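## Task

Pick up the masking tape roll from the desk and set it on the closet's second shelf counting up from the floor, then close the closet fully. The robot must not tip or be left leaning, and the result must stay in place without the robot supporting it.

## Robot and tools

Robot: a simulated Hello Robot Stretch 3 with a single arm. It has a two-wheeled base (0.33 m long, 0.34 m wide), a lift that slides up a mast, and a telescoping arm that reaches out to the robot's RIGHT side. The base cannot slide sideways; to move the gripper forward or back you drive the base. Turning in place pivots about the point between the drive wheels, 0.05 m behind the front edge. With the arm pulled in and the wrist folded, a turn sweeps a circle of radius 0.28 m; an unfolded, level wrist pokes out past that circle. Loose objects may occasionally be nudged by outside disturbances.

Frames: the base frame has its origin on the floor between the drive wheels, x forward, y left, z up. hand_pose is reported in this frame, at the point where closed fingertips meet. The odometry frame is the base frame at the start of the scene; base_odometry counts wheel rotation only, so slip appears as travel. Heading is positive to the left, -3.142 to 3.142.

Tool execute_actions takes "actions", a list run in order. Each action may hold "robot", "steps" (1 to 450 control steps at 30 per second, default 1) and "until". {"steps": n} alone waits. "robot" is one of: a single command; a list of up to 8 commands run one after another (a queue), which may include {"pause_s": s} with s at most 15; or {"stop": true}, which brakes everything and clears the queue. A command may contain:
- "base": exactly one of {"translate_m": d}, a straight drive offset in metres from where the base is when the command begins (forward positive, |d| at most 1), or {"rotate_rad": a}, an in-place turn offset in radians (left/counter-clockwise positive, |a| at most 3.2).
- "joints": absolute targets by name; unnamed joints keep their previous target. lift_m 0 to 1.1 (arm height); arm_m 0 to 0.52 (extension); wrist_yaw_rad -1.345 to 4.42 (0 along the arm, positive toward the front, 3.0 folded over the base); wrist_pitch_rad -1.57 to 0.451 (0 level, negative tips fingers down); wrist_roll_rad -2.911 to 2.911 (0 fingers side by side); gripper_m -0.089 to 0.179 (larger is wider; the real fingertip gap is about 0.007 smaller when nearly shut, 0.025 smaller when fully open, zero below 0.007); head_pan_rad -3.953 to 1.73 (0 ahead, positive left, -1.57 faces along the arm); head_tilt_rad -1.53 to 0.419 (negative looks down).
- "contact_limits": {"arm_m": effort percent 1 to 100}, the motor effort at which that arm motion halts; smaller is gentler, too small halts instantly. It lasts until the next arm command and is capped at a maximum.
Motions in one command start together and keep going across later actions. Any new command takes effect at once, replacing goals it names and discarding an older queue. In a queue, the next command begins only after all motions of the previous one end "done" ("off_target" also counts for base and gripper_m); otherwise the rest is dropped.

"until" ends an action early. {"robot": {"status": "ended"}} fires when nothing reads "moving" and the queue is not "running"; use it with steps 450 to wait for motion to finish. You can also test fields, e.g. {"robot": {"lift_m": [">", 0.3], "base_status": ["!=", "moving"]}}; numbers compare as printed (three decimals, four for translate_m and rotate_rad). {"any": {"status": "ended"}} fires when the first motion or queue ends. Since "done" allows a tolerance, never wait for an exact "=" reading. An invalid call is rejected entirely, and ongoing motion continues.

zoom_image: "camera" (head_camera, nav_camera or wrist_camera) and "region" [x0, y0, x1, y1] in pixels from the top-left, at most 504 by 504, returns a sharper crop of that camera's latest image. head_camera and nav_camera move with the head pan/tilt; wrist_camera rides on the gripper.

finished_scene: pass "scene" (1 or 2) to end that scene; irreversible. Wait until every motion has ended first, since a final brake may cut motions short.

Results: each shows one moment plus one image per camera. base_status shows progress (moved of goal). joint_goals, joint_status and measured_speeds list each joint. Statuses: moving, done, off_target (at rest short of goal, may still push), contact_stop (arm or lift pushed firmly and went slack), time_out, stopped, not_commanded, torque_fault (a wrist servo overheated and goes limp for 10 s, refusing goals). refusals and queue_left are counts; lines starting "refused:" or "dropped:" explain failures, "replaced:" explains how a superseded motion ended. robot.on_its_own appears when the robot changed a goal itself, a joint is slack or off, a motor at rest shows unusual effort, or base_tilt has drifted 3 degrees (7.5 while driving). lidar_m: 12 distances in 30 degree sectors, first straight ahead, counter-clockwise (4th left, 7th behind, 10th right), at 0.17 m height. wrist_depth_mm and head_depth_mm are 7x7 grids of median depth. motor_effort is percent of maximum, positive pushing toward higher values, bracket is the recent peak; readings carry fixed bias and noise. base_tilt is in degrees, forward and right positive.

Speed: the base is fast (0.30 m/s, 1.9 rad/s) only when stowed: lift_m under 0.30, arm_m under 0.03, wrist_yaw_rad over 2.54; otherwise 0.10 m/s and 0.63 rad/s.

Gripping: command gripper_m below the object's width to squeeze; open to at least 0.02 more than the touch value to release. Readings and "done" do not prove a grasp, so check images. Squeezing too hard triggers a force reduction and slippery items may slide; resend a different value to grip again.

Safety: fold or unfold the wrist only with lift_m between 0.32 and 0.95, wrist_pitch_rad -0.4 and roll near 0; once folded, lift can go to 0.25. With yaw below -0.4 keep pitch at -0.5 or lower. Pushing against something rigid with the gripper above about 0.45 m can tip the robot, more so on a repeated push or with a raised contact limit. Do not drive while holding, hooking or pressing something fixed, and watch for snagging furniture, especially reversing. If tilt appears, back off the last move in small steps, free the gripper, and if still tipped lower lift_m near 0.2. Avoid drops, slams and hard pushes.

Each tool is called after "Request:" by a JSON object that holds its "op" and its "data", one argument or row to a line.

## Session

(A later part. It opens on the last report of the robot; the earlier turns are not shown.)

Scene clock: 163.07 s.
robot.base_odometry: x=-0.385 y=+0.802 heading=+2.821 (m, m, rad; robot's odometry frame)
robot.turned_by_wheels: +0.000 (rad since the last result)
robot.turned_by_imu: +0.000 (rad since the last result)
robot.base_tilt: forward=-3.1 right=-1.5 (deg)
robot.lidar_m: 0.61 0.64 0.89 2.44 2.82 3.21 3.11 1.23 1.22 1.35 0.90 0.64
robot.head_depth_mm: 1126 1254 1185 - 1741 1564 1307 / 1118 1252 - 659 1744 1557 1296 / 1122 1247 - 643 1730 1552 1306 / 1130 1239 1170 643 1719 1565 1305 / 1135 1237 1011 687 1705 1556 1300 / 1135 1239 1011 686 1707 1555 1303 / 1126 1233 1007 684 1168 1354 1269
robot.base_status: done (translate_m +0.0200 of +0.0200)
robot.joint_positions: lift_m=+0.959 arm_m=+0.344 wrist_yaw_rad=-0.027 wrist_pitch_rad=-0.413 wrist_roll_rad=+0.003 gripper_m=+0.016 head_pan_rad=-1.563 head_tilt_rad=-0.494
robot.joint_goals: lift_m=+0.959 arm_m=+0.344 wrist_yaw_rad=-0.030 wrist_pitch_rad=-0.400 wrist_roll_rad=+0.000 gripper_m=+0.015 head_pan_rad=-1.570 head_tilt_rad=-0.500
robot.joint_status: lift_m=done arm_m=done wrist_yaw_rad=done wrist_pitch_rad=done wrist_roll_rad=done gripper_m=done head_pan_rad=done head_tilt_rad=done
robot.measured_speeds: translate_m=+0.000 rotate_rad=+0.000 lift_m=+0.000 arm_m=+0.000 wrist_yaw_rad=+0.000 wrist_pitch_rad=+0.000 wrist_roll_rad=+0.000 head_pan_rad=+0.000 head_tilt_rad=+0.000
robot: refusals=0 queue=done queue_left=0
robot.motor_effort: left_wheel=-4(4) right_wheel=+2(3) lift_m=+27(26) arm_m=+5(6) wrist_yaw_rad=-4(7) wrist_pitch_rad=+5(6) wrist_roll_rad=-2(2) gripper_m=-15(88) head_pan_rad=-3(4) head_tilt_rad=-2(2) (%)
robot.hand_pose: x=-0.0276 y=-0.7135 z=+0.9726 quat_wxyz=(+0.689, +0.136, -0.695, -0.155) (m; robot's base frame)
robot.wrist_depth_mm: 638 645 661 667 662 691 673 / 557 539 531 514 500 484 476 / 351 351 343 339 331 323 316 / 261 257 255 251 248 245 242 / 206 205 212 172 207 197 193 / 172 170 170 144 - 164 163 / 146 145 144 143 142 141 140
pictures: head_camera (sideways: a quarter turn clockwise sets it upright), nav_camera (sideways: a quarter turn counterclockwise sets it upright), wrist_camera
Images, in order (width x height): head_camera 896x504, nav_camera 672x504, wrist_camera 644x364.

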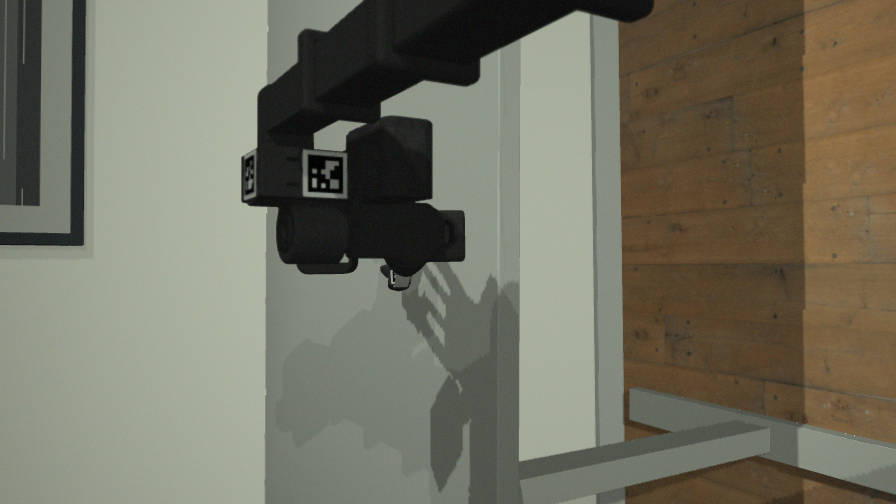

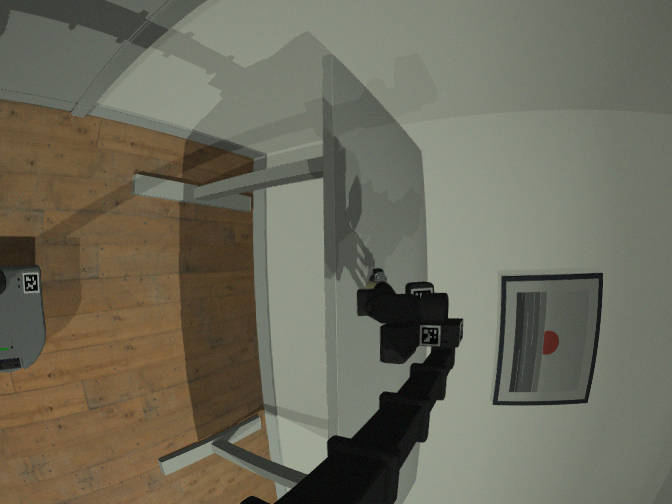

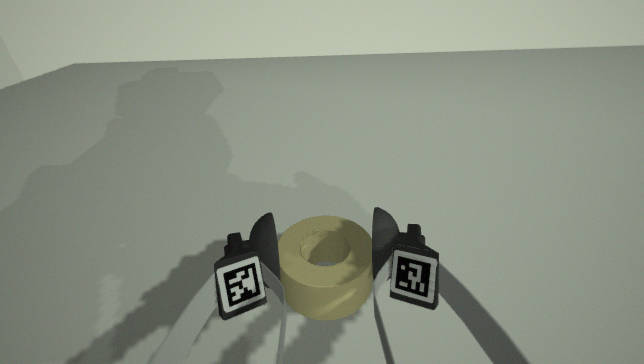

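Request:
{"op": "execute_actions", "data": {
  "actions": [
    {"robot": {"joints": {"gripper_m": -0.02}}, "steps": 60, "until": {"robot": {"status": "ended"}}},
    {"robot": {"joints": {"lift_m": 1.0}}, "steps": 60, "until": {"robot": {"lift_m": [">", 0.985]}}},
    {"robot": {"joints": {"arm_m": 0.0}}, "steps": 200, "until": {"robot": {"arm_m": ["<", 0.08]}}}
  ]
}}

Scene clock: 168.00 s.
robot.base_odometry: x=-0.385 y=+0.802 heading=+2.821 (m, m, rad; robot's odometry frame)
robot.turned_by_wheels: +0.000 (rad since the last result)
robot.turned_by_imu: +0.000 (rad since the last result)
robot.base_tilt: forward=-3.1 right=-1.5 (deg)
robot.lidar_m: 0.61 0.63 0.90 2.46 2.82 3.24 3.10 1.23 1.23 1.35 0.90 0.64
robot.head_depth_mm: 1126 1252 1187 - - - 1304 / 1126 1250 1138 - - 1438 1300 / 1120 1248 1018 - - - 1301 / 1131 1237 1013 774 - 1508 1303 / 1136 1238 1009 686 1707 1560 1302 / 1128 1241 1011 684 1715 1550 1300 / 1131 1232 1004 685 1165 1345 1267
robot.base_status: done (translate_m +0.0200 of +0.0200)
robot.joint_positions: lift_m=+1.000 arm_m=+0.077 wrist_yaw_rad=-0.028 wrist_pitch_rad=-0.418 wrist_roll_rad=+0.003 gripper_m=-0.008 head_pan_rad=-1.563 head_tilt_rad=-0.494
robot.joint_goals: lift_m=+1.000 arm_m=+0.000 wrist_yaw_rad=-0.030 wrist_pitch_rad=-0.400 wrist_roll_rad=+0.000 gripper_m=-0.009 head_pan_rad=-1.570 head_tilt_rad=-0.500
robot.joint_status: lift_m=moving arm_m=moving wrist_yaw_rad=done wrist_pitch_rad=done wrist_roll_rad=done gripper_m=done head_pan_rad=done head_tilt_rad=done
robot.measured_speeds: translate_m=+0.000 rotate_rad=+0.000 lift_m=+0.000 arm_m=-0.140 wrist_yaw_rad=+0.000 wrist_pitch_rad=+0.000 wrist_roll_rad=+0.000 head_pan_rad=+0.000 head_tilt_rad=+0.000
robot: refusals=0 queue=running queue_left=0
robot.on_its_own: gripper_m is held at -0.009, not at your -0.020, by its stall guard, which is not easing now
robot.motor_effort: left_wheel=-4(4) right_wheel=+2(2) lift_m=+26(28) arm_m=-6(6) wrist_yaw_rad=-2(4) wrist_pitch_rad=+7(7) wrist_roll_rad=-2(2) gripper_m=-20(97) head_pan_rad=-4(4) head_tilt_rad=-2(2) (%)
robot.hand_pose: x=-0.0279 y=-0.4460 z=+1.0125 quat_wxyz=(+0.689, +0.137, -0.695, -0.157) (m; robot's base frame)
robot.wrist_depth_mm: 782 865 875 906 908 893 928 / 729 686 677 651 628 616 600 / 457 445 440 427 420 420 410 / 336 329 325 322 322 314 309 / 293 289 286 170 294 - 869 / 743 - 901 143 - - - / 727 - - - - - -
pictures: head_camera (sideways: a quarter turn clockwise sets it upright), nav_camera (sideways: a quarter turn counterclockwise sets it upright), wrist_camera
Images, in order (width x height): head_camera 896x504, nav_camera 672x504, wrist_camera 644x364.

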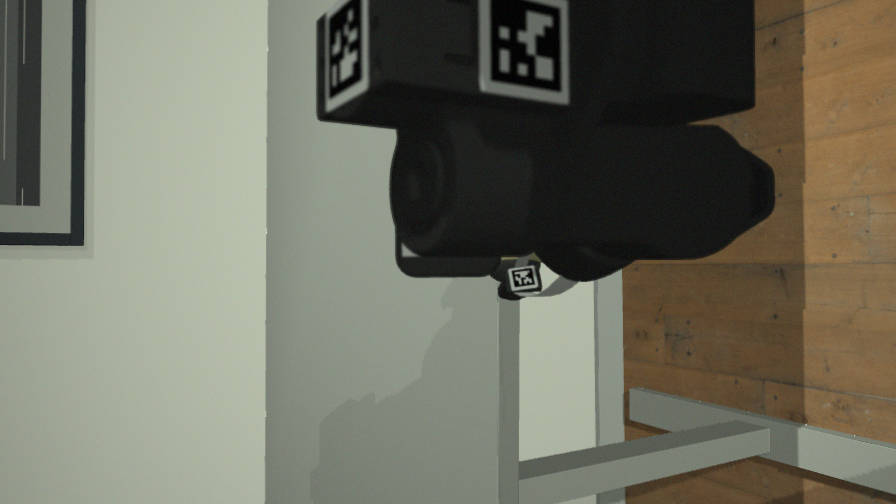

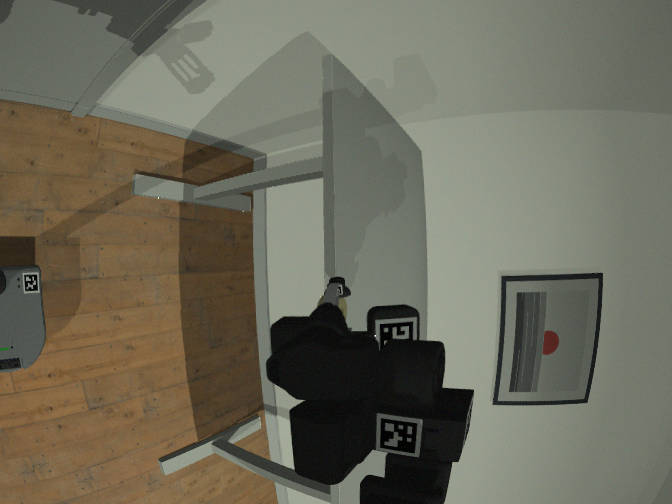

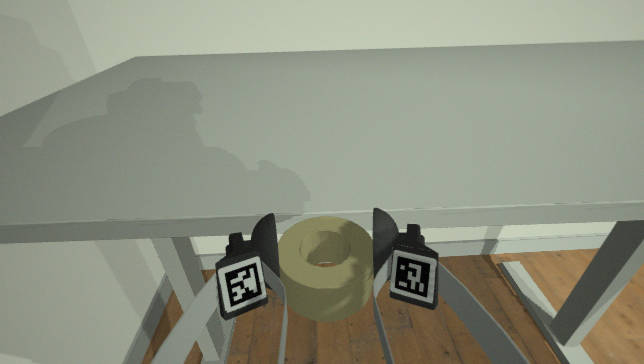

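Request:
{"op": "execute_actions", "data": {
  "actions": [
    {"robot": {"joints": {"lift_m": 0.34, "arm_m": 0.0}}, "steps": 60, "until": {"robot": {"lift_m": ["<", 0.94]}}},
    {"robot": {"base": {"rotate_rad": 1.845}, "joints": {"wrist_yaw_rad": 2.7, "head_pan_rad": 0.0, "head_tilt_rad": -0.4}}, "steps": 300, "until": {"robot": {"wrist_yaw_rad": [">", 2.6]}}},
    {"robot": {"joints": {"lift_m": 0.28}}, "steps": 200, "until": {"robot": {"status": "ended"}}}
  ]
}}

Scene clock: 178.40 s.
robot.base_odometry: x=-0.385 y=+0.802 heading=-1.618 (m, m, rad; robot's odometry frame)
robot.turned_by_wheels: +1.845 (rad since the last result)
robot.turned_by_imu: +1.871 (rad since the last result)
robot.base_tilt: forward=-3.1 right=-1.6 (deg)
robot.lidar_m: 2.68 3.17 3.09 2.59 1.54 1.35 0.96 0.72 0.61 0.61 0.72 1.33
robot.head_depth_mm: 2826 3063 3263 3035 2165 1686 1386 / 2803 3046 3313 3062 2162 1697 1379 / 2355 2525 2740 2874 2197 1675 1379 / 3010 3255 3434 3024 2185 1683 1382 / 2479 2636 2837 3045 2168 1678 1380 / 2510 2717 2939 3041 2171 1688 1378 / 2582 2783 3063 3022 2161 1672 1379
robot.base_status: done (rotate_rad +1.8448 of +1.8450)
robot.joint_positions: lift_m=+0.280 arm_m=+0.000 wrist_yaw_rad=+2.697 wrist_pitch_rad=-0.419 wrist_roll_rad=+0.003 gripper_m=-0.008 head_pan_rad=-0.007 head_tilt_rad=-0.408
robot.joint_goals: lift_m=+0.280 arm_m=+0.000 wrist_yaw_rad=+2.700 wrist_pitch_rad=-0.400 wrist_roll_rad=+0.000 gripper_m=-0.009 head_pan_rad=+0.000 head_tilt_rad=-0.400
robot.joint_status: lift_m=done arm_m=done wrist_yaw_rad=done wrist_pitch_rad=done wrist_roll_rad=done gripper_m=done head_pan_rad=done head_tilt_rad=done
robot.measured_speeds: translate_m=+0.000 rotate_rad=+0.000 lift_m=+0.000 arm_m=+0.000 wrist_yaw_rad=+0.000 wrist_pitch_rad=+0.000 wrist_roll_rad=+0.000 head_pan_rad=+0.000 head_tilt_rad=+0.000
robot: refusals=0 queue=done queue_left=0
robot.on_its_own: gripper_m is held at -0.009, not at your -0.020, by its stall guard, which is not easing now
robot.motor_effort: left_wheel=-6(12) right_wheel=+4(8) lift_m=+22(25) arm_m=-6(7) wrist_yaw_rad=+3(4) wrist_pitch_rad=+8(8) wrist_roll_rad=-1(2) gripper_m=-19(19) head_pan_rad=+4(48) head_tilt_rad=+3(10) (%)
robot.hand_pose: x=+0.0752 y=+0.0572 z=+0.2926 quat_wxyz=(+0.296, +0.708, -0.009, +0.641) (m; robot's base frame)
robot.wrist_depth_mm: - - - - - - - / - - - - - - - / - - - - 932 917 919 / 787 743 723 747 730 715 714 / - 606 617 172 589 572 552 / - 487 494 142 - 479 475 / 428 - - 418 417 411 411
pictures: head_camera (sideways: a quarter turn clockwise sets it upright), nav_camera (sideways: a quarter turn counterclockwise sets it upright), wrist_camera
Images, in order (width x height): head_camera 896x504, nav_camera 672x504, wrist_camera 644x364.

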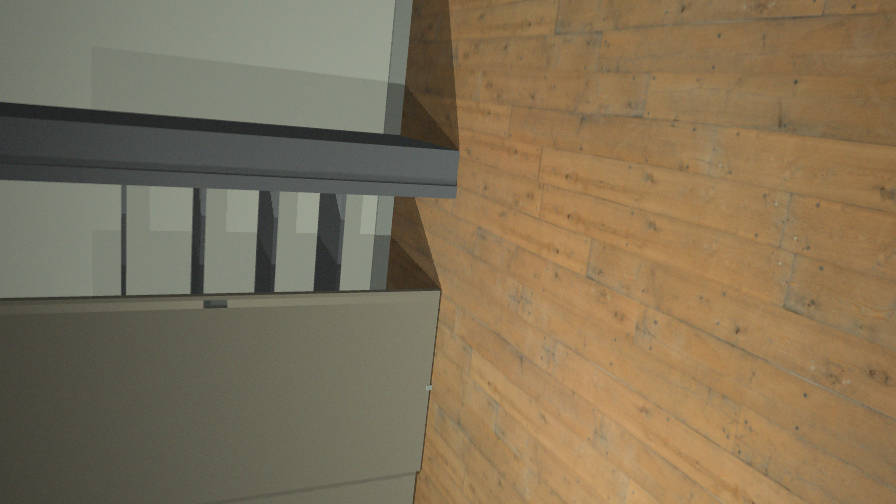

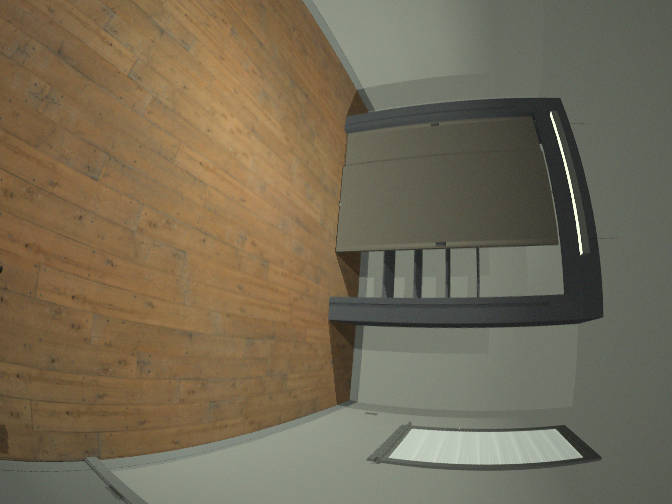

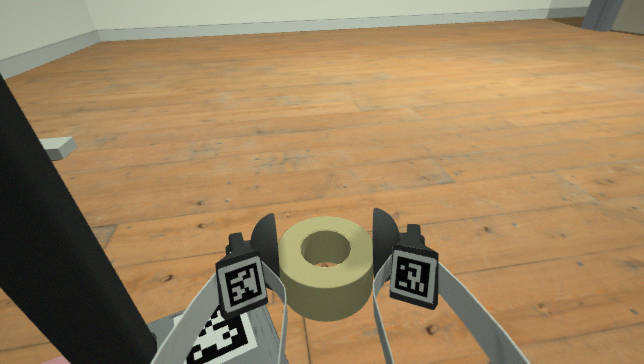

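Request:
{"op": "execute_actions", "data": {
  "actions": [
    {"robot": {"base": {"translate_m": 1.0}}, "steps": 300, "until": {"robot": {"translate_m": [">", 0.7]}}},
    {"robot": {"base": {"translate_m": 1.0}}, "steps": 300, "until": {"robot": {"translate_m": [">", 0.7]}}},
    {"robot": {"base": {"translate_m": 0.9}, "joints": {"head_tilt_rad": -0.8}}, "steps": 300, "until": {"robot": {"base_status": ["!=", "moving"]}}}
  ]
}}

Scene clock: 189.77 s.
robot.base_odometry: x=-0.494 y=-1.500 heading=-1.618 (m, m, rad; robot's odometry frame)
robot.turned_by_wheels: +0.000 (rad since the last result)
robot.turned_by_imu: -0.001 (rad since the last result)
robot.base_tilt: forward=-3.1 right=-1.6 (deg)
robot.lidar_m: 0.51 0.55 0.99 2.47 2.90 3.08 2.45 1.47 1.29 1.29 0.50 0.50
robot.head_depth_mm: 787 1110 958 1213 1467 997 1117 / 780 1131 981 1201 1498 1307 1150 / 778 1156 1016 1232 1482 1299 1149 / 815 1162 1040 1252 1492 1299 1147 / 807 1189 1001 1195 947 1225 1141 / 429 486 576 701 904 1219 1143 / 429 499 593 732 960 1240 1143
robot.base_status: done (translate_m +0.9000 of +0.9000)
robot.joint_positions: lift_m=+0.280 arm_m=+0.000 wrist_yaw_rad=+2.698 wrist_pitch_rad=-0.419 wrist_roll_rad=+0.003 gripper_m=-0.008 head_pan_rad=-0.007 head_tilt_rad=-0.790
robot.joint_goals: lift_m=+0.280 arm_m=+0.000 wrist_yaw_rad=+2.700 wrist_pitch_rad=-0.400 wrist_roll_rad=+0.000 gripper_m=-0.009 head_pan_rad=+0.000 head_tilt_rad=-0.800
robot.joint_status: lift_m=done arm_m=done wrist_yaw_rad=done wrist_pitch_rad=done wrist_roll_rad=done gripper_m=done head_pan_rad=done head_tilt_rad=done
robot.measured_speeds: translate_m=+0.000 rotate_rad=+0.000 lift_m=+0.000 arm_m=+0.000 wrist_yaw_rad=+0.000 wrist_pitch_rad=+0.000 wrist_roll_rad=+0.000 head_pan_rad=+0.000 head_tilt_rad=+0.000
robot: refusals=0 queue=done queue_left=0
robot.on_its_own: gripper_m is held at -0.009, not at your -0.020, by its stall guard, which is not easing now
robot.motor_effort: left_wheel=-5(12) right_wheel=+3(10) lift_m=+22(22) arm_m=-6(5) wrist_yaw_rad=+3(4) wrist_pitch_rad=+8(8) wrist_roll_rad=-2(2) gripper_m=-17(19) head_pan_rad=+3(3) head_tilt_rad=-3(20) (%)
robot.hand_pose: x=+0.0750 y=+0.0572 z=+0.2925 quat_wxyz=(+0.296, +0.708, -0.009, +0.641) (m; robot's base frame)
robot.wrist_depth_mm: - - - - 878 552 408 / - - - - 918 568 414 / - - - - 882 586 423 / 778 750 734 726 713 608 425 / - 598 608 171 595 544 457 / - 493 490 143 - 479 471 / 418 - - 424 418 414 408
pictures: head_camera (sideways: a quarter turn clockwise sets it upright), nav_camera (sideways: a quarter turn counterclockwise sets it upright), wrist_camera
Images, in order (width x height): head_camera 896x504, nav_camera 672x504, wrist_camera 644x364.

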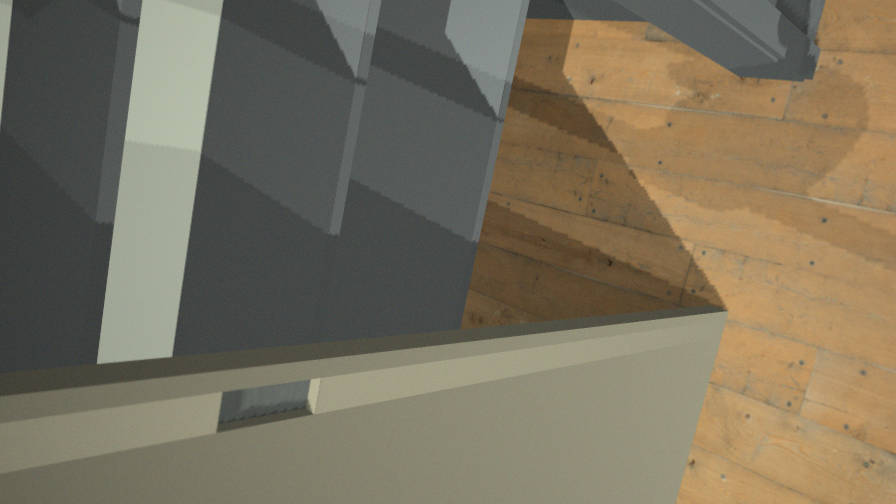

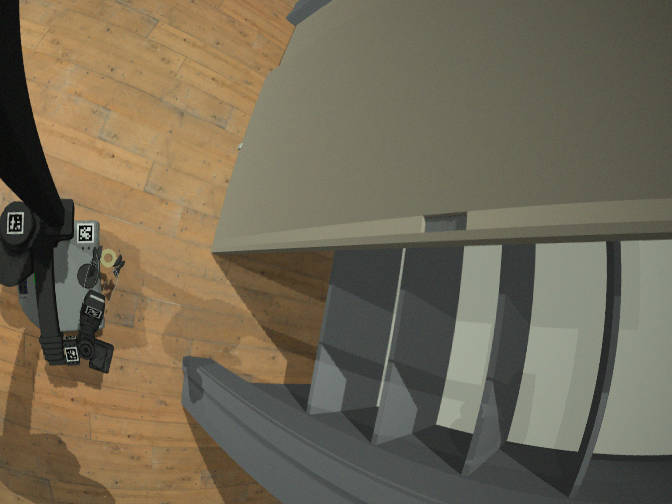

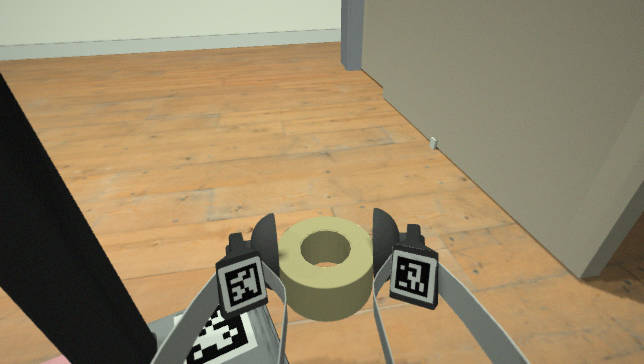

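Request:
{"op": "execute_actions", "data": {
  "actions": [
    {"robot": [{"base": {"rotate_rad": 1.27}, "joints": {"lift_m": 0.77, "head_pan_rad": -1.57, "head_tilt_rad": -0.6}}], "steps": 200, "until": {"robot": {"lift_m": [">", 0.335]}}},
    {"robot": {"joints": {"wrist_yaw_rad": 0.0}}, "steps": 200, "until": {"robot": {"base_status": ["!=", "moving"]}}},
    {"robot": {"base": {"translate_m": 0.035}}, "steps": 300, "until": {"robot": {"status": "ended"}}}
  ]
}}

Scene clock: 196.50 s.
robot.base_odometry: x=-0.461 y=-1.512 heading=-0.348 (m, m, rad; robot's odometry frame)
robot.turned_by_wheels: +1.270 (rad since the last result)
robot.turned_by_imu: +1.287 (rad since the last result)
robot.base_tilt: forward=-3.0 right=-1.5 (deg)
robot.lidar_m: 1.73 2.52 3.42 3.53 1.88 1.37 1.32 0.65 0.51 1.19 0.50 0.67
robot.head_depth_mm: 984 896 1008 973 749 762 857 / 1006 945 1221 1049 1257 1371 1085 / 1002 945 1223 1044 1215 1465 1251 / 1000 937 1210 1049 1217 1471 - / 999 933 1212 1047 1214 1433 1219 / 998 930 1209 1042 1218 1402 998 / 994 925 1206 939 628 736 923
robot.base_status: done (translate_m +0.0350 of +0.0350)
robot.joint_positions: lift_m=+0.770 arm_m=+0.000 wrist_yaw_rad=+0.003 wrist_pitch_rad=-0.420 wrist_roll_rad=+0.003 gripper_m=-0.008 head_pan_rad=-1.563 head_tilt_rad=-0.606
robot.joint_goals: lift_m=+0.770 arm_m=+0.000 wrist_yaw_rad=+0.000 wrist_pitch_rad=-0.400 wrist_roll_rad=+0.000 gripper_m=-0.009 head_pan_rad=-1.570 head_tilt_rad=-0.600
robot.joint_status: lift_m=done arm_m=done wrist_yaw_rad=done wrist_pitch_rad=done wrist_roll_rad=done gripper_m=done head_pan_rad=done head_tilt_rad=done
robot.measured_speeds: translate_m=+0.000 rotate_rad=+0.000 lift_m=+0.000 arm_m=+0.000 wrist_yaw_rad=+0.000 wrist_pitch_rad=+0.000 wrist_roll_rad=+0.000 head_pan_rad=+0.000 head_tilt_rad=+0.000
robot: refusals=0 queue=done queue_left=0
robot.on_its_own: gripper_m is held at -0.009, not at your -0.020, by its stall guard, which is not easing now
robot.motor_effort: left_wheel=-6(15) right_wheel=+4(12) lift_m=+27(27) arm_m=-6(6) wrist_yaw_rad=-3(4) wrist_pitch_rad=+8(8) wrist_roll_rad=-2(2) gripper_m=-18(19) head_pan_rad=-4(49) head_tilt_rad=+2(14) (%)
robot.hand_pose: x=-0.0209 y=-0.3695 z=+0.7821 quat_wxyz=(+0.691, +0.148, -0.692, -0.147) (m; robot's base frame)
robot.wrist_depth_mm: 765 823 825 827 803 547 260 / 225 727 713 692 676 534 261 / 237 941 - - 911 545 262 / 257 840 914 860 824 545 266 / 291 314 748 171 754 397 276 / 329 341 - 143 - 399 308 / 376 383 905 916 879 376 363
pictures: head_camera (sideways: a quarter turn clockwise sets it upright), nav_camera (sideways: a quarter turn counterclockwise sets it upright), wrist_camera
Images, in order (width x height): head_camera 896x504, nav_camera 672x504, wrist_camera 644x364.

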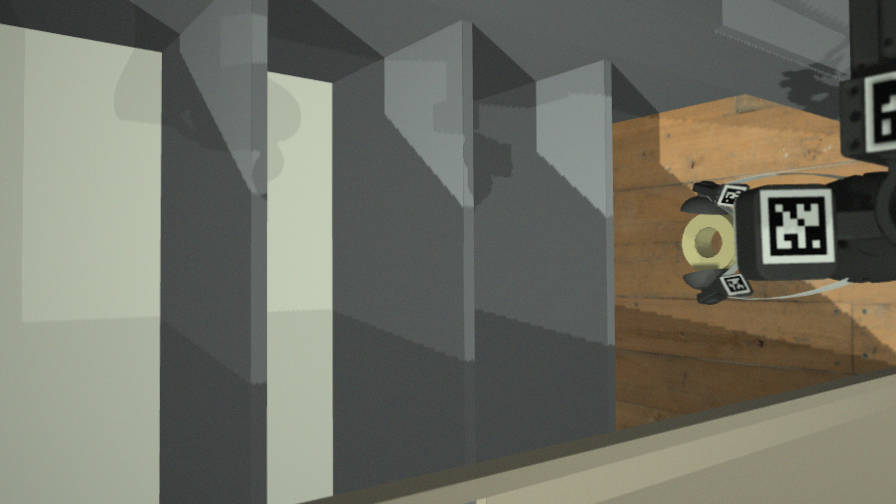

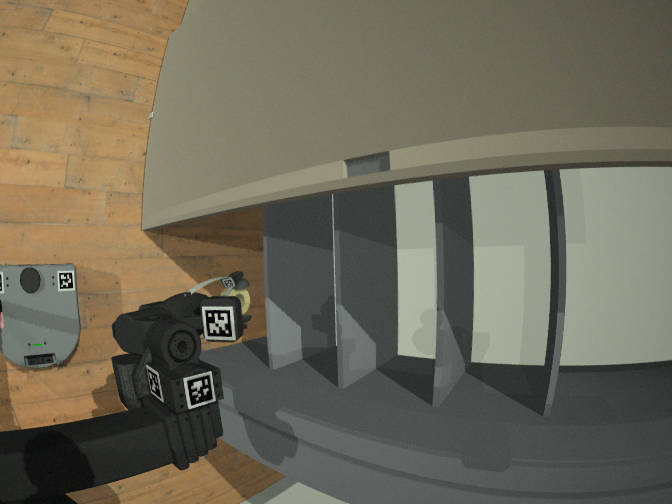

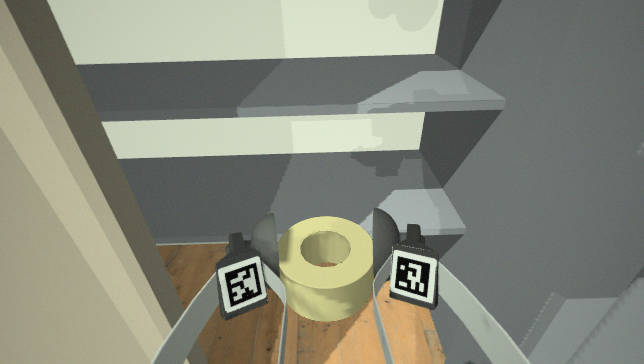

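Request:
{"op": "execute_actions", "data": {
  "actions": [
    {"robot": {"joints": {"arm_m": 0.51}}, "steps": 300, "until": {"robot": {"status": "ended"}}}
  ]
}}

Scene clock: 203.40 s.
robot.base_odometry: x=-0.461 y=-1.512 heading=-0.348 (m, m, rad; robot's odometry frame)
robot.turned_by_wheels: +0.000 (rad since the last result)
robot.turned_by_imu: +0.001 (rad since the last result)
robot.base_tilt: forward=-3.2 right=-1.5 (deg)
robot.lidar_m: 1.73 2.52 3.43 3.53 1.88 1.37 1.32 0.65 0.51 1.19 0.50 0.67
robot.head_depth_mm: 979 898 1012 974 744 - - / 1007 943 1219 1054 - 1440 1163 / 1004 941 1222 1344 1221 1435 1234 / 1004 936 1215 1047 1220 1430 1226 / 1000 931 1212 1042 1215 1435 1221 / 999 930 1213 1042 1208 1402 999 / 992 925 1196 939 627 735 924
robot.base_status: done (translate_m +0.0350 of +0.0350)
robot.joint_positions: lift_m=+0.770 arm_m=+0.510 wrist_yaw_rad=+0.002 wrist_pitch_rad=-0.420 wrist_roll_rad=+0.003 gripper_m=-0.008 head_pan_rad=-1.563 head_tilt_rad=-0.606
robot.joint_goals: lift_m=+0.770 arm_m=+0.510 wrist_yaw_rad=+0.000 wrist_pitch_rad=-0.400 wrist_roll_rad=+0.000 gripper_m=-0.009 head_pan_rad=-1.570 head_tilt_rad=-0.600
robot.joint_status: lift_m=done arm_m=done wrist_yaw_rad=done wrist_pitch_rad=done wrist_roll_rad=done gripper_m=done head_pan_rad=done head_tilt_rad=done
robot.measured_speeds: translate_m=+0.000 rotate_rad=+0.000 lift_m=+0.000 arm_m=+0.000 wrist_yaw_rad=+0.000 wrist_pitch_rad=+0.000 wrist_roll_rad=+0.000 head_pan_rad=+0.000 head_tilt_rad=+0.000
robot: refusals=0 queue=done queue_left=0
robot.on_its_own: gripper_m is held at -0.009, not at your -0.020, by its stall guard, which is not easing now
robot.motor_effort: left_wheel=-6(5) right_wheel=+4(4) lift_m=+27(27) arm_m=+6(7) wrist_yaw_rad=-2(4) wrist_pitch_rad=+8(8) wrist_roll_rad=-2(2) gripper_m=-20(19) head_pan_rad=-3(3) head_tilt_rad=+2(2) (%)
robot.hand_pose: x=-0.0212 y=-0.8788 z=+0.7821 quat_wxyz=(+0.691, +0.148, -0.692, -0.147) (m; robot's base frame)
robot.wrist_depth_mm: 375 379 381 384 388 385 362 / 408 412 416 418 423 425 359 / 446 437 439 439 436 431 367 / 351 344 340 335 328 327 320 / 275 273 282 171 276 263 259 / 229 228 226 143 - 218 218 / 196 195 193 190 191 188 187
pictures: head_camera (sideways: a quarter turn clockwise sets it upright), nav_camera (sideways: a quarter turn counterclockwise sets it upright), wrist_camera
Images, in order (width x height): head_camera 896x504, nav_camera 672x504, wrist_camera 644x364.

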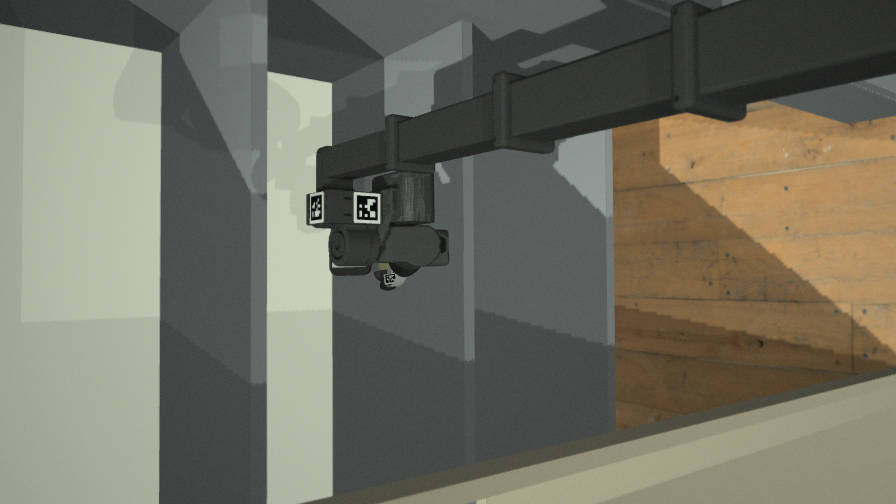

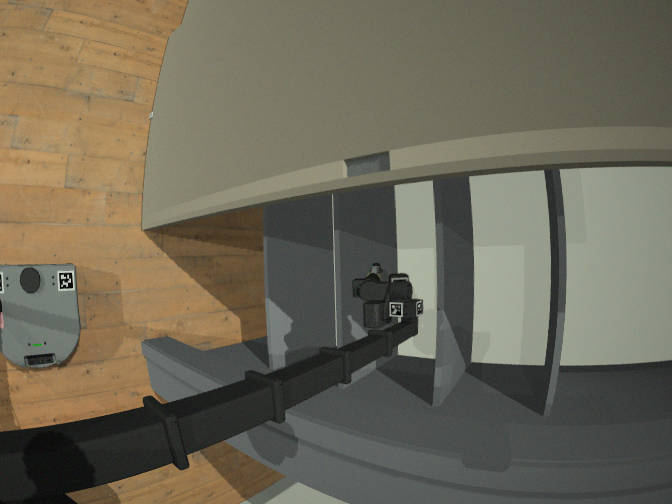

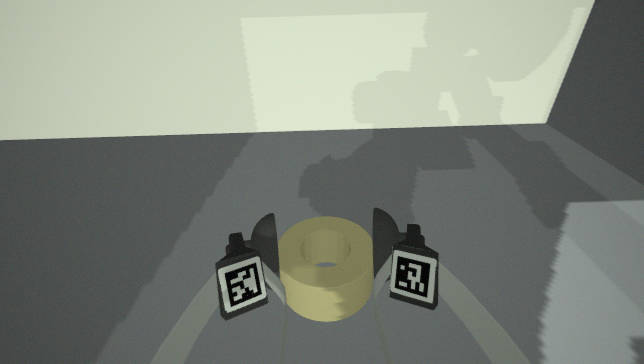

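Request:
{"op": "execute_actions", "data": {
  "actions": [
    {"robot": {"joints": {"lift_m": 0.724}}, "steps": 100, "until": {"robot": {"status": "ended"}}}
  ]
}}

Scene clock: 205.30 s.
robot.base_odometry: x=-0.461 y=-1.512 heading=-0.348 (m, m, rad; robot's odometry frame)
robot.turned_by_wheels: +0.000 (rad since the last result)
robot.turned_by_imu: +0.000 (rad since the last result)
robot.base_tilt: forward=-3.0 right=-1.5 (deg)
robot.lidar_m: 1.73 2.52 3.42 3.55 1.88 1.37 1.32 0.65 0.51 1.19 0.50 0.67
robot.head_depth_mm: 979 897 1011 976 745 745 - / 1009 944 1222 1050 - - 1198 / 1008 942 1239 - 1213 1437 1233 / 1002 935 1223 1335 1213 1437 1229 / 995 934 1212 1044 1214 1430 1220 / 999 927 1207 1039 1212 1394 999 / 999 925 1198 936 626 734 920
robot.base_status: done (translate_m +0.0350 of +0.0350)
robot.joint_positions: lift_m=+0.724 arm_m=+0.510 wrist_yaw_rad=+0.002 wrist_pitch_rad=-0.420 wrist_roll_rad=+0.003 gripper_m=-0.008 head_pan_rad=-1.563 head_tilt_rad=-0.606
robot.joint_goals: lift_m=+0.724 arm_m=+0.510 wrist_yaw_rad=+0.000 wrist_pitch_rad=-0.400 wrist_roll_rad=+0.000 gripper_m=-0.009 head_pan_rad=-1.570 head_tilt_rad=-0.600
robot.joint_status: lift_m=done arm_m=done wrist_yaw_rad=done wrist_pitch_rad=done wrist_roll_rad=done gripper_m=done head_pan_rad=done head_tilt_rad=done
robot.measured_speeds: translate_m=+0.000 rotate_rad=+0.000 lift_m=+0.000 arm_m=+0.000 wrist_yaw_rad=+0.000 wrist_pitch_rad=+0.000 wrist_roll_rad=+0.000 head_pan_rad=+0.000 head_tilt_rad=+0.000
robot: refusals=0 queue=done queue_left=0
robot.on_its_own: gripper_m is held at -0.009, not at your -0.020, by its stall guard, which is not easing now
robot.motor_effort: left_wheel=-5(6) right_wheel=+4(3) lift_m=+22(27) arm_m=+6(6) wrist_yaw_rad=-2(2) wrist_pitch_rad=+8(8) wrist_roll_rad=-2(2) gripper_m=-20(19) head_pan_rad=-4(4) head_tilt_rad=+2(2) (%)
robot.hand_pose: x=-0.0212 y=-0.8788 z=+0.7364 quat_wxyz=(+0.691, +0.148, -0.692, -0.147) (m; robot's base frame)
robot.wrist_depth_mm: 382 380 378 381 384 389 361 / 413 418 420 416 413 414 362 / 354 348 345 340 334 327 320 / 266 260 258 253 250 247 245 / 210 208 214 171 209 199 197 / 174 172 171 143 - 167 165 / 148 147 146 145 144 143 142
pictures: head_camera (sideways: a quarter turn clockwise sets it upright), nav_camera (sideways: a quarter turn counterclockwise sets it upright), wrist_camera
Images, in order (width x height): head_camera 896x504, nav_camera 672x504, wrist_camera 644x364.

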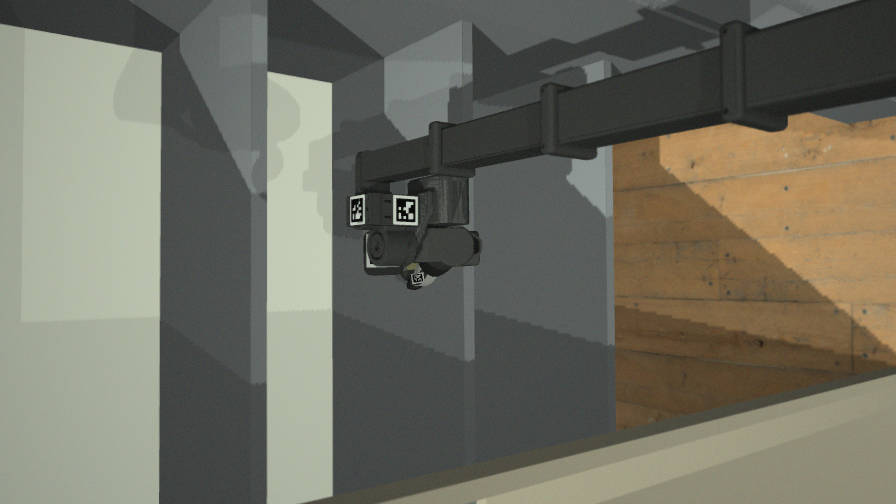

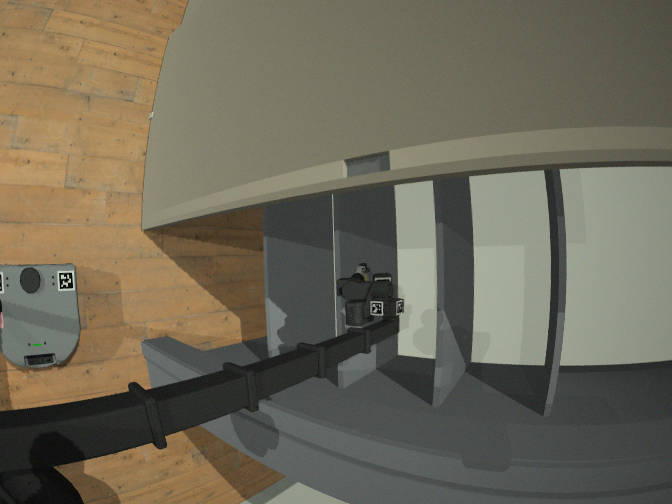

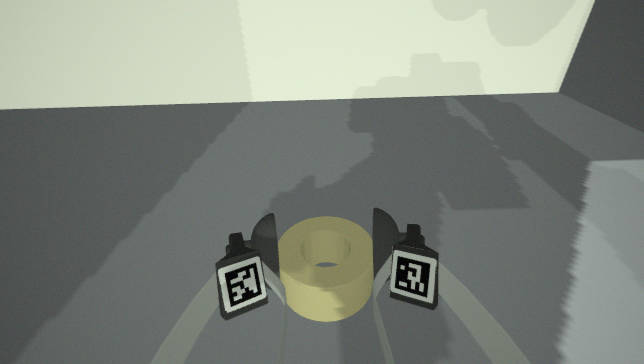

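Request:
{"op": "execute_actions", "data": {
  "actions": [
    {"robot": {"joints": {"lift_m": 0.721}}, "steps": 40, "until": {"robot": {"status": "ended"}}},
    {"robot": {"joints": {"gripper_m": 0.11}}, "steps": 80, "until": {"robot": {"status": "ended"}}},
    {"robot": {"joints": {"lift_m": 0.735, "arm_m": 0.42}}, "steps": 100, "until": {"robot": {"arm_m": ["<", 0.45]}}}
  ]
}}

Scene clock: 216.50 s.
robot.base_odometry: x=-0.461 y=-1.512 heading=-0.348 (m, m, rad; robot's odometry frame)
robot.turned_by_wheels: +0.000 (rad since the last result)
robot.turned_by_imu: +0.000 (rad since the last result)
robot.base_tilt: forward=-3.1 right=-1.5 (deg)
robot.lidar_m: 1.74 2.53 3.43 3.53 1.88 1.37 1.32 0.65 0.51 1.19 0.50 0.67
robot.head_depth_mm: 982 895 1009 977 744 726 - / 1010 944 1224 1047 - 1399 1174 / 1004 942 1217 - 1217 1433 1219 / 1002 935 1213 1214 1219 1429 1230 / 1000 932 1217 1045 1220 1427 1225 / 994 931 1209 1045 1213 1400 997 / 997 923 1205 935 628 735 921
robot.base_status: done (translate_m +0.0350 of +0.0350)
robot.joint_positions: lift_m=+0.735 arm_m=+0.448 wrist_yaw_rad=+0.001 wrist_pitch_rad=-0.416 wrist_roll_rad=+0.003 gripper_m=+0.110 head_pan_rad=-1.563 head_tilt_rad=-0.606
robot.joint_goals: lift_m=+0.735 arm_m=+0.420 wrist_yaw_rad=+0.000 wrist_pitch_rad=-0.400 wrist_roll_rad=+0.000 gripper_m=+0.110 head_pan_rad=-1.570 head_tilt_rad=-0.600
robot.joint_status: lift_m=moving arm_m=moving wrist_yaw_rad=done wrist_pitch_rad=done wrist_roll_rad=done gripper_m=done head_pan_rad=done head_tilt_rad=done
robot.measured_speeds: translate_m=+0.000 rotate_rad=+0.000 lift_m=+0.000 arm_m=-0.090 wrist_yaw_rad=+0.000 wrist_pitch_rad=+0.000 wrist_roll_rad=+0.000 head_pan_rad=+0.000 head_tilt_rad=+0.000
robot: refusals=0 queue=running queue_left=0
robot.motor_effort: left_wheel=-5(5) right_wheel=+4(4) lift_m=+25(28) arm_m=-6(7) wrist_yaw_rad=-2(2) wrist_pitch_rad=+6(8) wrist_roll_rad=-2(2) gripper_m=+1(81) head_pan_rad=-4(4) head_tilt_rad=+3(2) (%)
robot.hand_pose: x=-0.0213 y=-0.8173 z=+0.7479 quat_wxyz=(+0.691, +0.146, -0.693, -0.146) (m; robot's base frame)
robot.wrist_depth_mm: 429 431 435 440 437 442 362 / 472 466 473 472 467 474 360 / 390 381 378 367 363 354 332 / 289 284 279 275 271 269 266 / 228 226 223 205 218 219 213 / 188 186 184 183 182 185 179 / 161 163 163 162 163 163 162
pictures: head_camera (sideways: a quarter turn clockwise sets it upright), nav_camera (sideways: a quarter turn counterclockwise sets it upright), wrist_camera
Images, in order (width x height): head_camera 896x504, nav_camera 672x504, wrist_camera 644x364.

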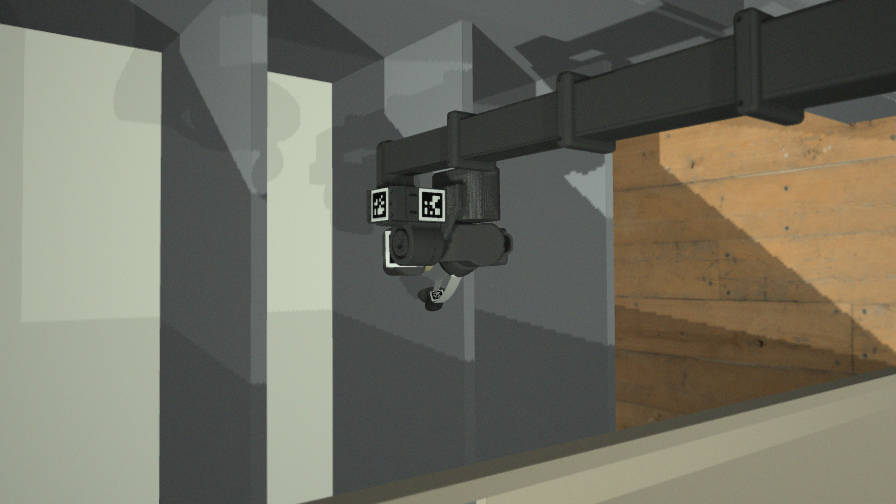

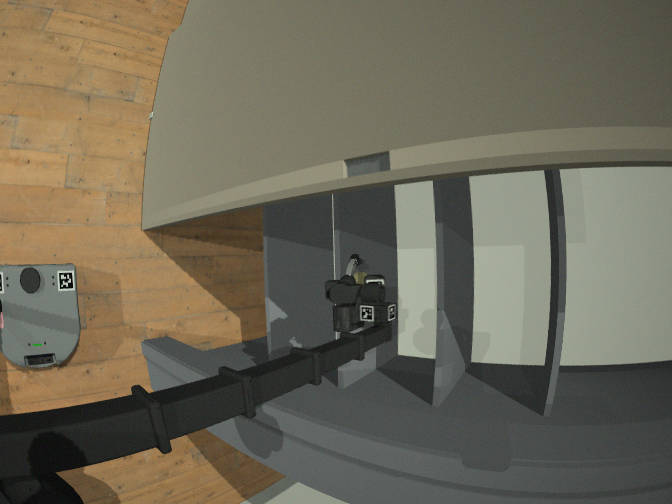

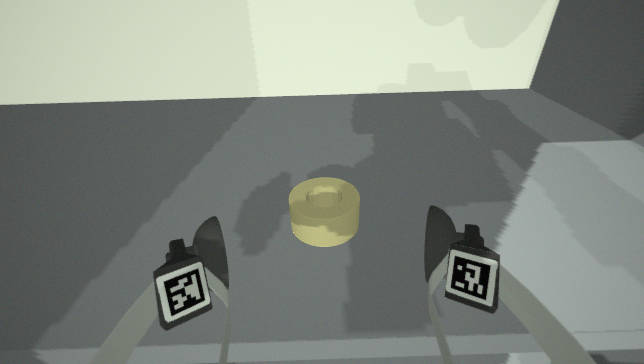

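Request:
{"op": "execute_actions", "data": {
  "actions": [
    {"robot": {"joints": {"arm_m": 0.11}}, "steps": 100, "until": {"robot": {"arm_m": ["<", 0.35]}}},
    {"robot": {"joints": {"wrist_pitch_rad": -1.0, "gripper_m": -0.01, "lift_m": 0.37}}, "steps": 150, "until": {"robot": {"arm_m": ["<", 0.16], "wrist_pitch_rad": ["<", -0.9]}}},
    {"robot": {"base": {"translate_m": 1.0}, "joints": {"head_pan_rad": -1.2, "head_tilt_rad": -1.0}}, "steps": 400, "until": {"robot": {"translate_m": [">", 0.75]}}}
  ]
}}

Scene clock: 230.37 s.
robot.base_odometry: x=+0.245 y=-1.768 heading=-0.348 (m, m, rad; robot's odometry frame)
robot.turned_by_wheels: +0.000 (rad since the last result)
robot.turned_by_imu: +0.000 (rad since the last result)
robot.base_tilt: forward=-4.9 right=-2.9 (deg)
robot.lidar_m: 1.68 1.74 2.38 3.12 2.92 2.15 2.07 0.66 0.49 0.47 0.48 0.73
robot.head_depth_mm: 403 472 569 711 951 1215 1119 / 418 490 597 758 1020 - - / 433 513 628 808 1084 1193 - / 449 535 662 863 1259 1216 - / 466 559 700 931 1295 1209 1113 / 484 586 774 1099 1332 1205 1102 / 535 683 873 1224 1331 1204 1100
robot.base_status: moving (translate_m +0.7511 of +1.0000)
robot.joint_positions: lift_m=+0.370 arm_m=+0.110 wrist_yaw_rad=+0.001 wrist_pitch_rad=-1.006 wrist_roll_rad=+0.003 gripper_m=-0.010 head_pan_rad=-1.207 head_tilt_rad=-0.987
robot.joint_goals: lift_m=+0.370 arm_m=+0.110 wrist_yaw_rad=+0.000 wrist_pitch_rad=-1.000 wrist_roll_rad=+0.000 gripper_m=-0.010 head_pan_rad=-1.200 head_tilt_rad=-1.000
robot.joint_status: lift_m=done arm_m=done wrist_yaw_rad=done wrist_pitch_rad=done wrist_roll_rad=done gripper_m=moving head_pan_rad=done head_tilt_rad=done
robot.measured_speeds: translate_m=+0.100 rotate_rad=+0.000 lift_m=+0.000 arm_m=+0.000 wrist_yaw_rad=+0.000 wrist_pitch_rad=+0.000 wrist_roll_rad=+0.000 head_pan_rad=+0.000 head_tilt_rad=+0.000
robot: refusals=0 queue=running queue_left=0
robot.motor_effort: left_wheel=-3(6) right_wheel=+4(9) lift_m=+21(27) arm_m=-6(6) wrist_yaw_rad=-2(2) wrist_pitch_rad=+2(7) wrist_roll_rad=-2(2) gripper_m=-3(79) head_pan_rad=+4(31) head_tilt_rad=-4(21) (%)
robot.hand_pose: x=-0.0215 y=-0.3720 z=+0.2795 quat_wxyz=(+0.619, +0.341, -0.620, -0.342) (m; robot's base frame)
robot.wrist_depth_mm: 148 150 151 153 154 156 157 / 180 183 184 187 191 192 193 / 229 232 235 240 242 248 250 / 312 319 328 333 340 349 356 / 441 444 439 439 448 441 442 / 412 415 419 - 418 411 414 / 392 394 391 389 390 390 392
pictures: head_camera (sideways: a quarter turn clockwise sets it upright), nav_camera (sideways: a quarter turn counterclockwise sets it upright), wrist_camera
Images, in order (width x height): head_camera 896x504, nav_camera 672x504, wrist_camera 644x364.

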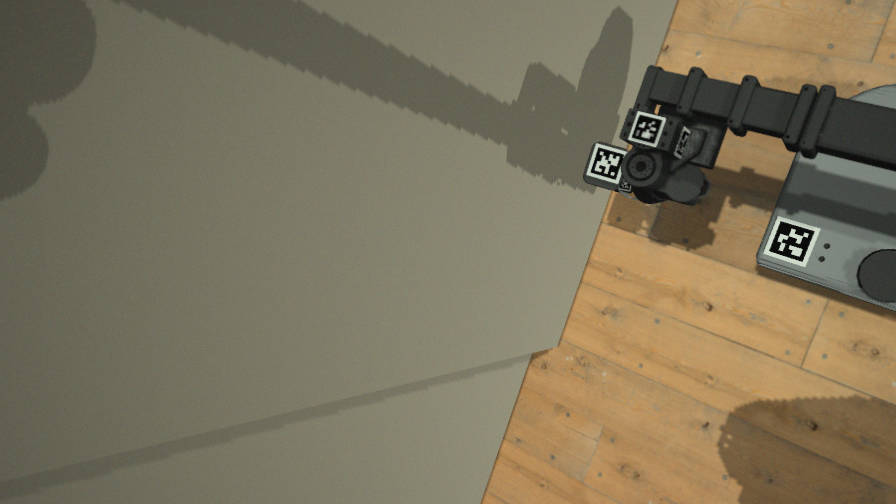

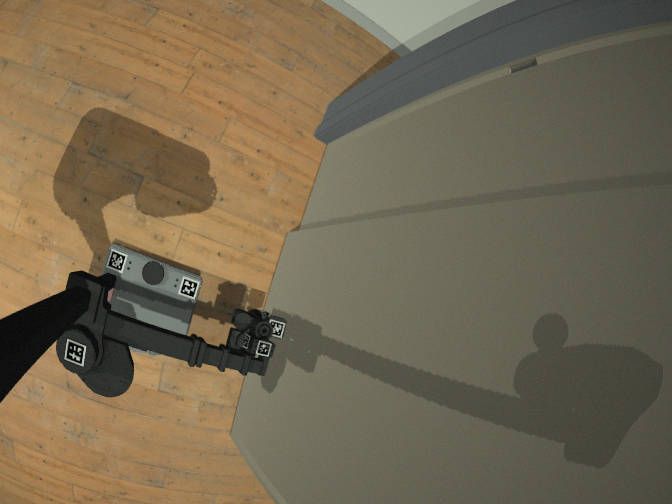

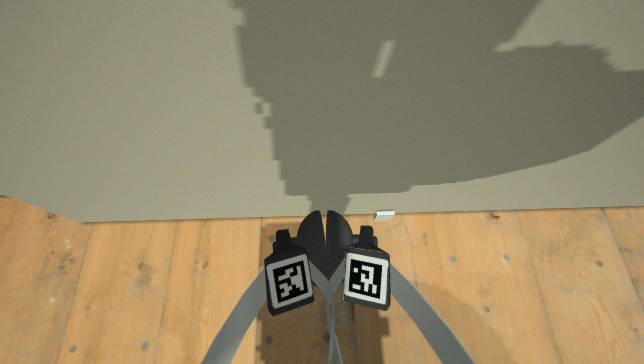

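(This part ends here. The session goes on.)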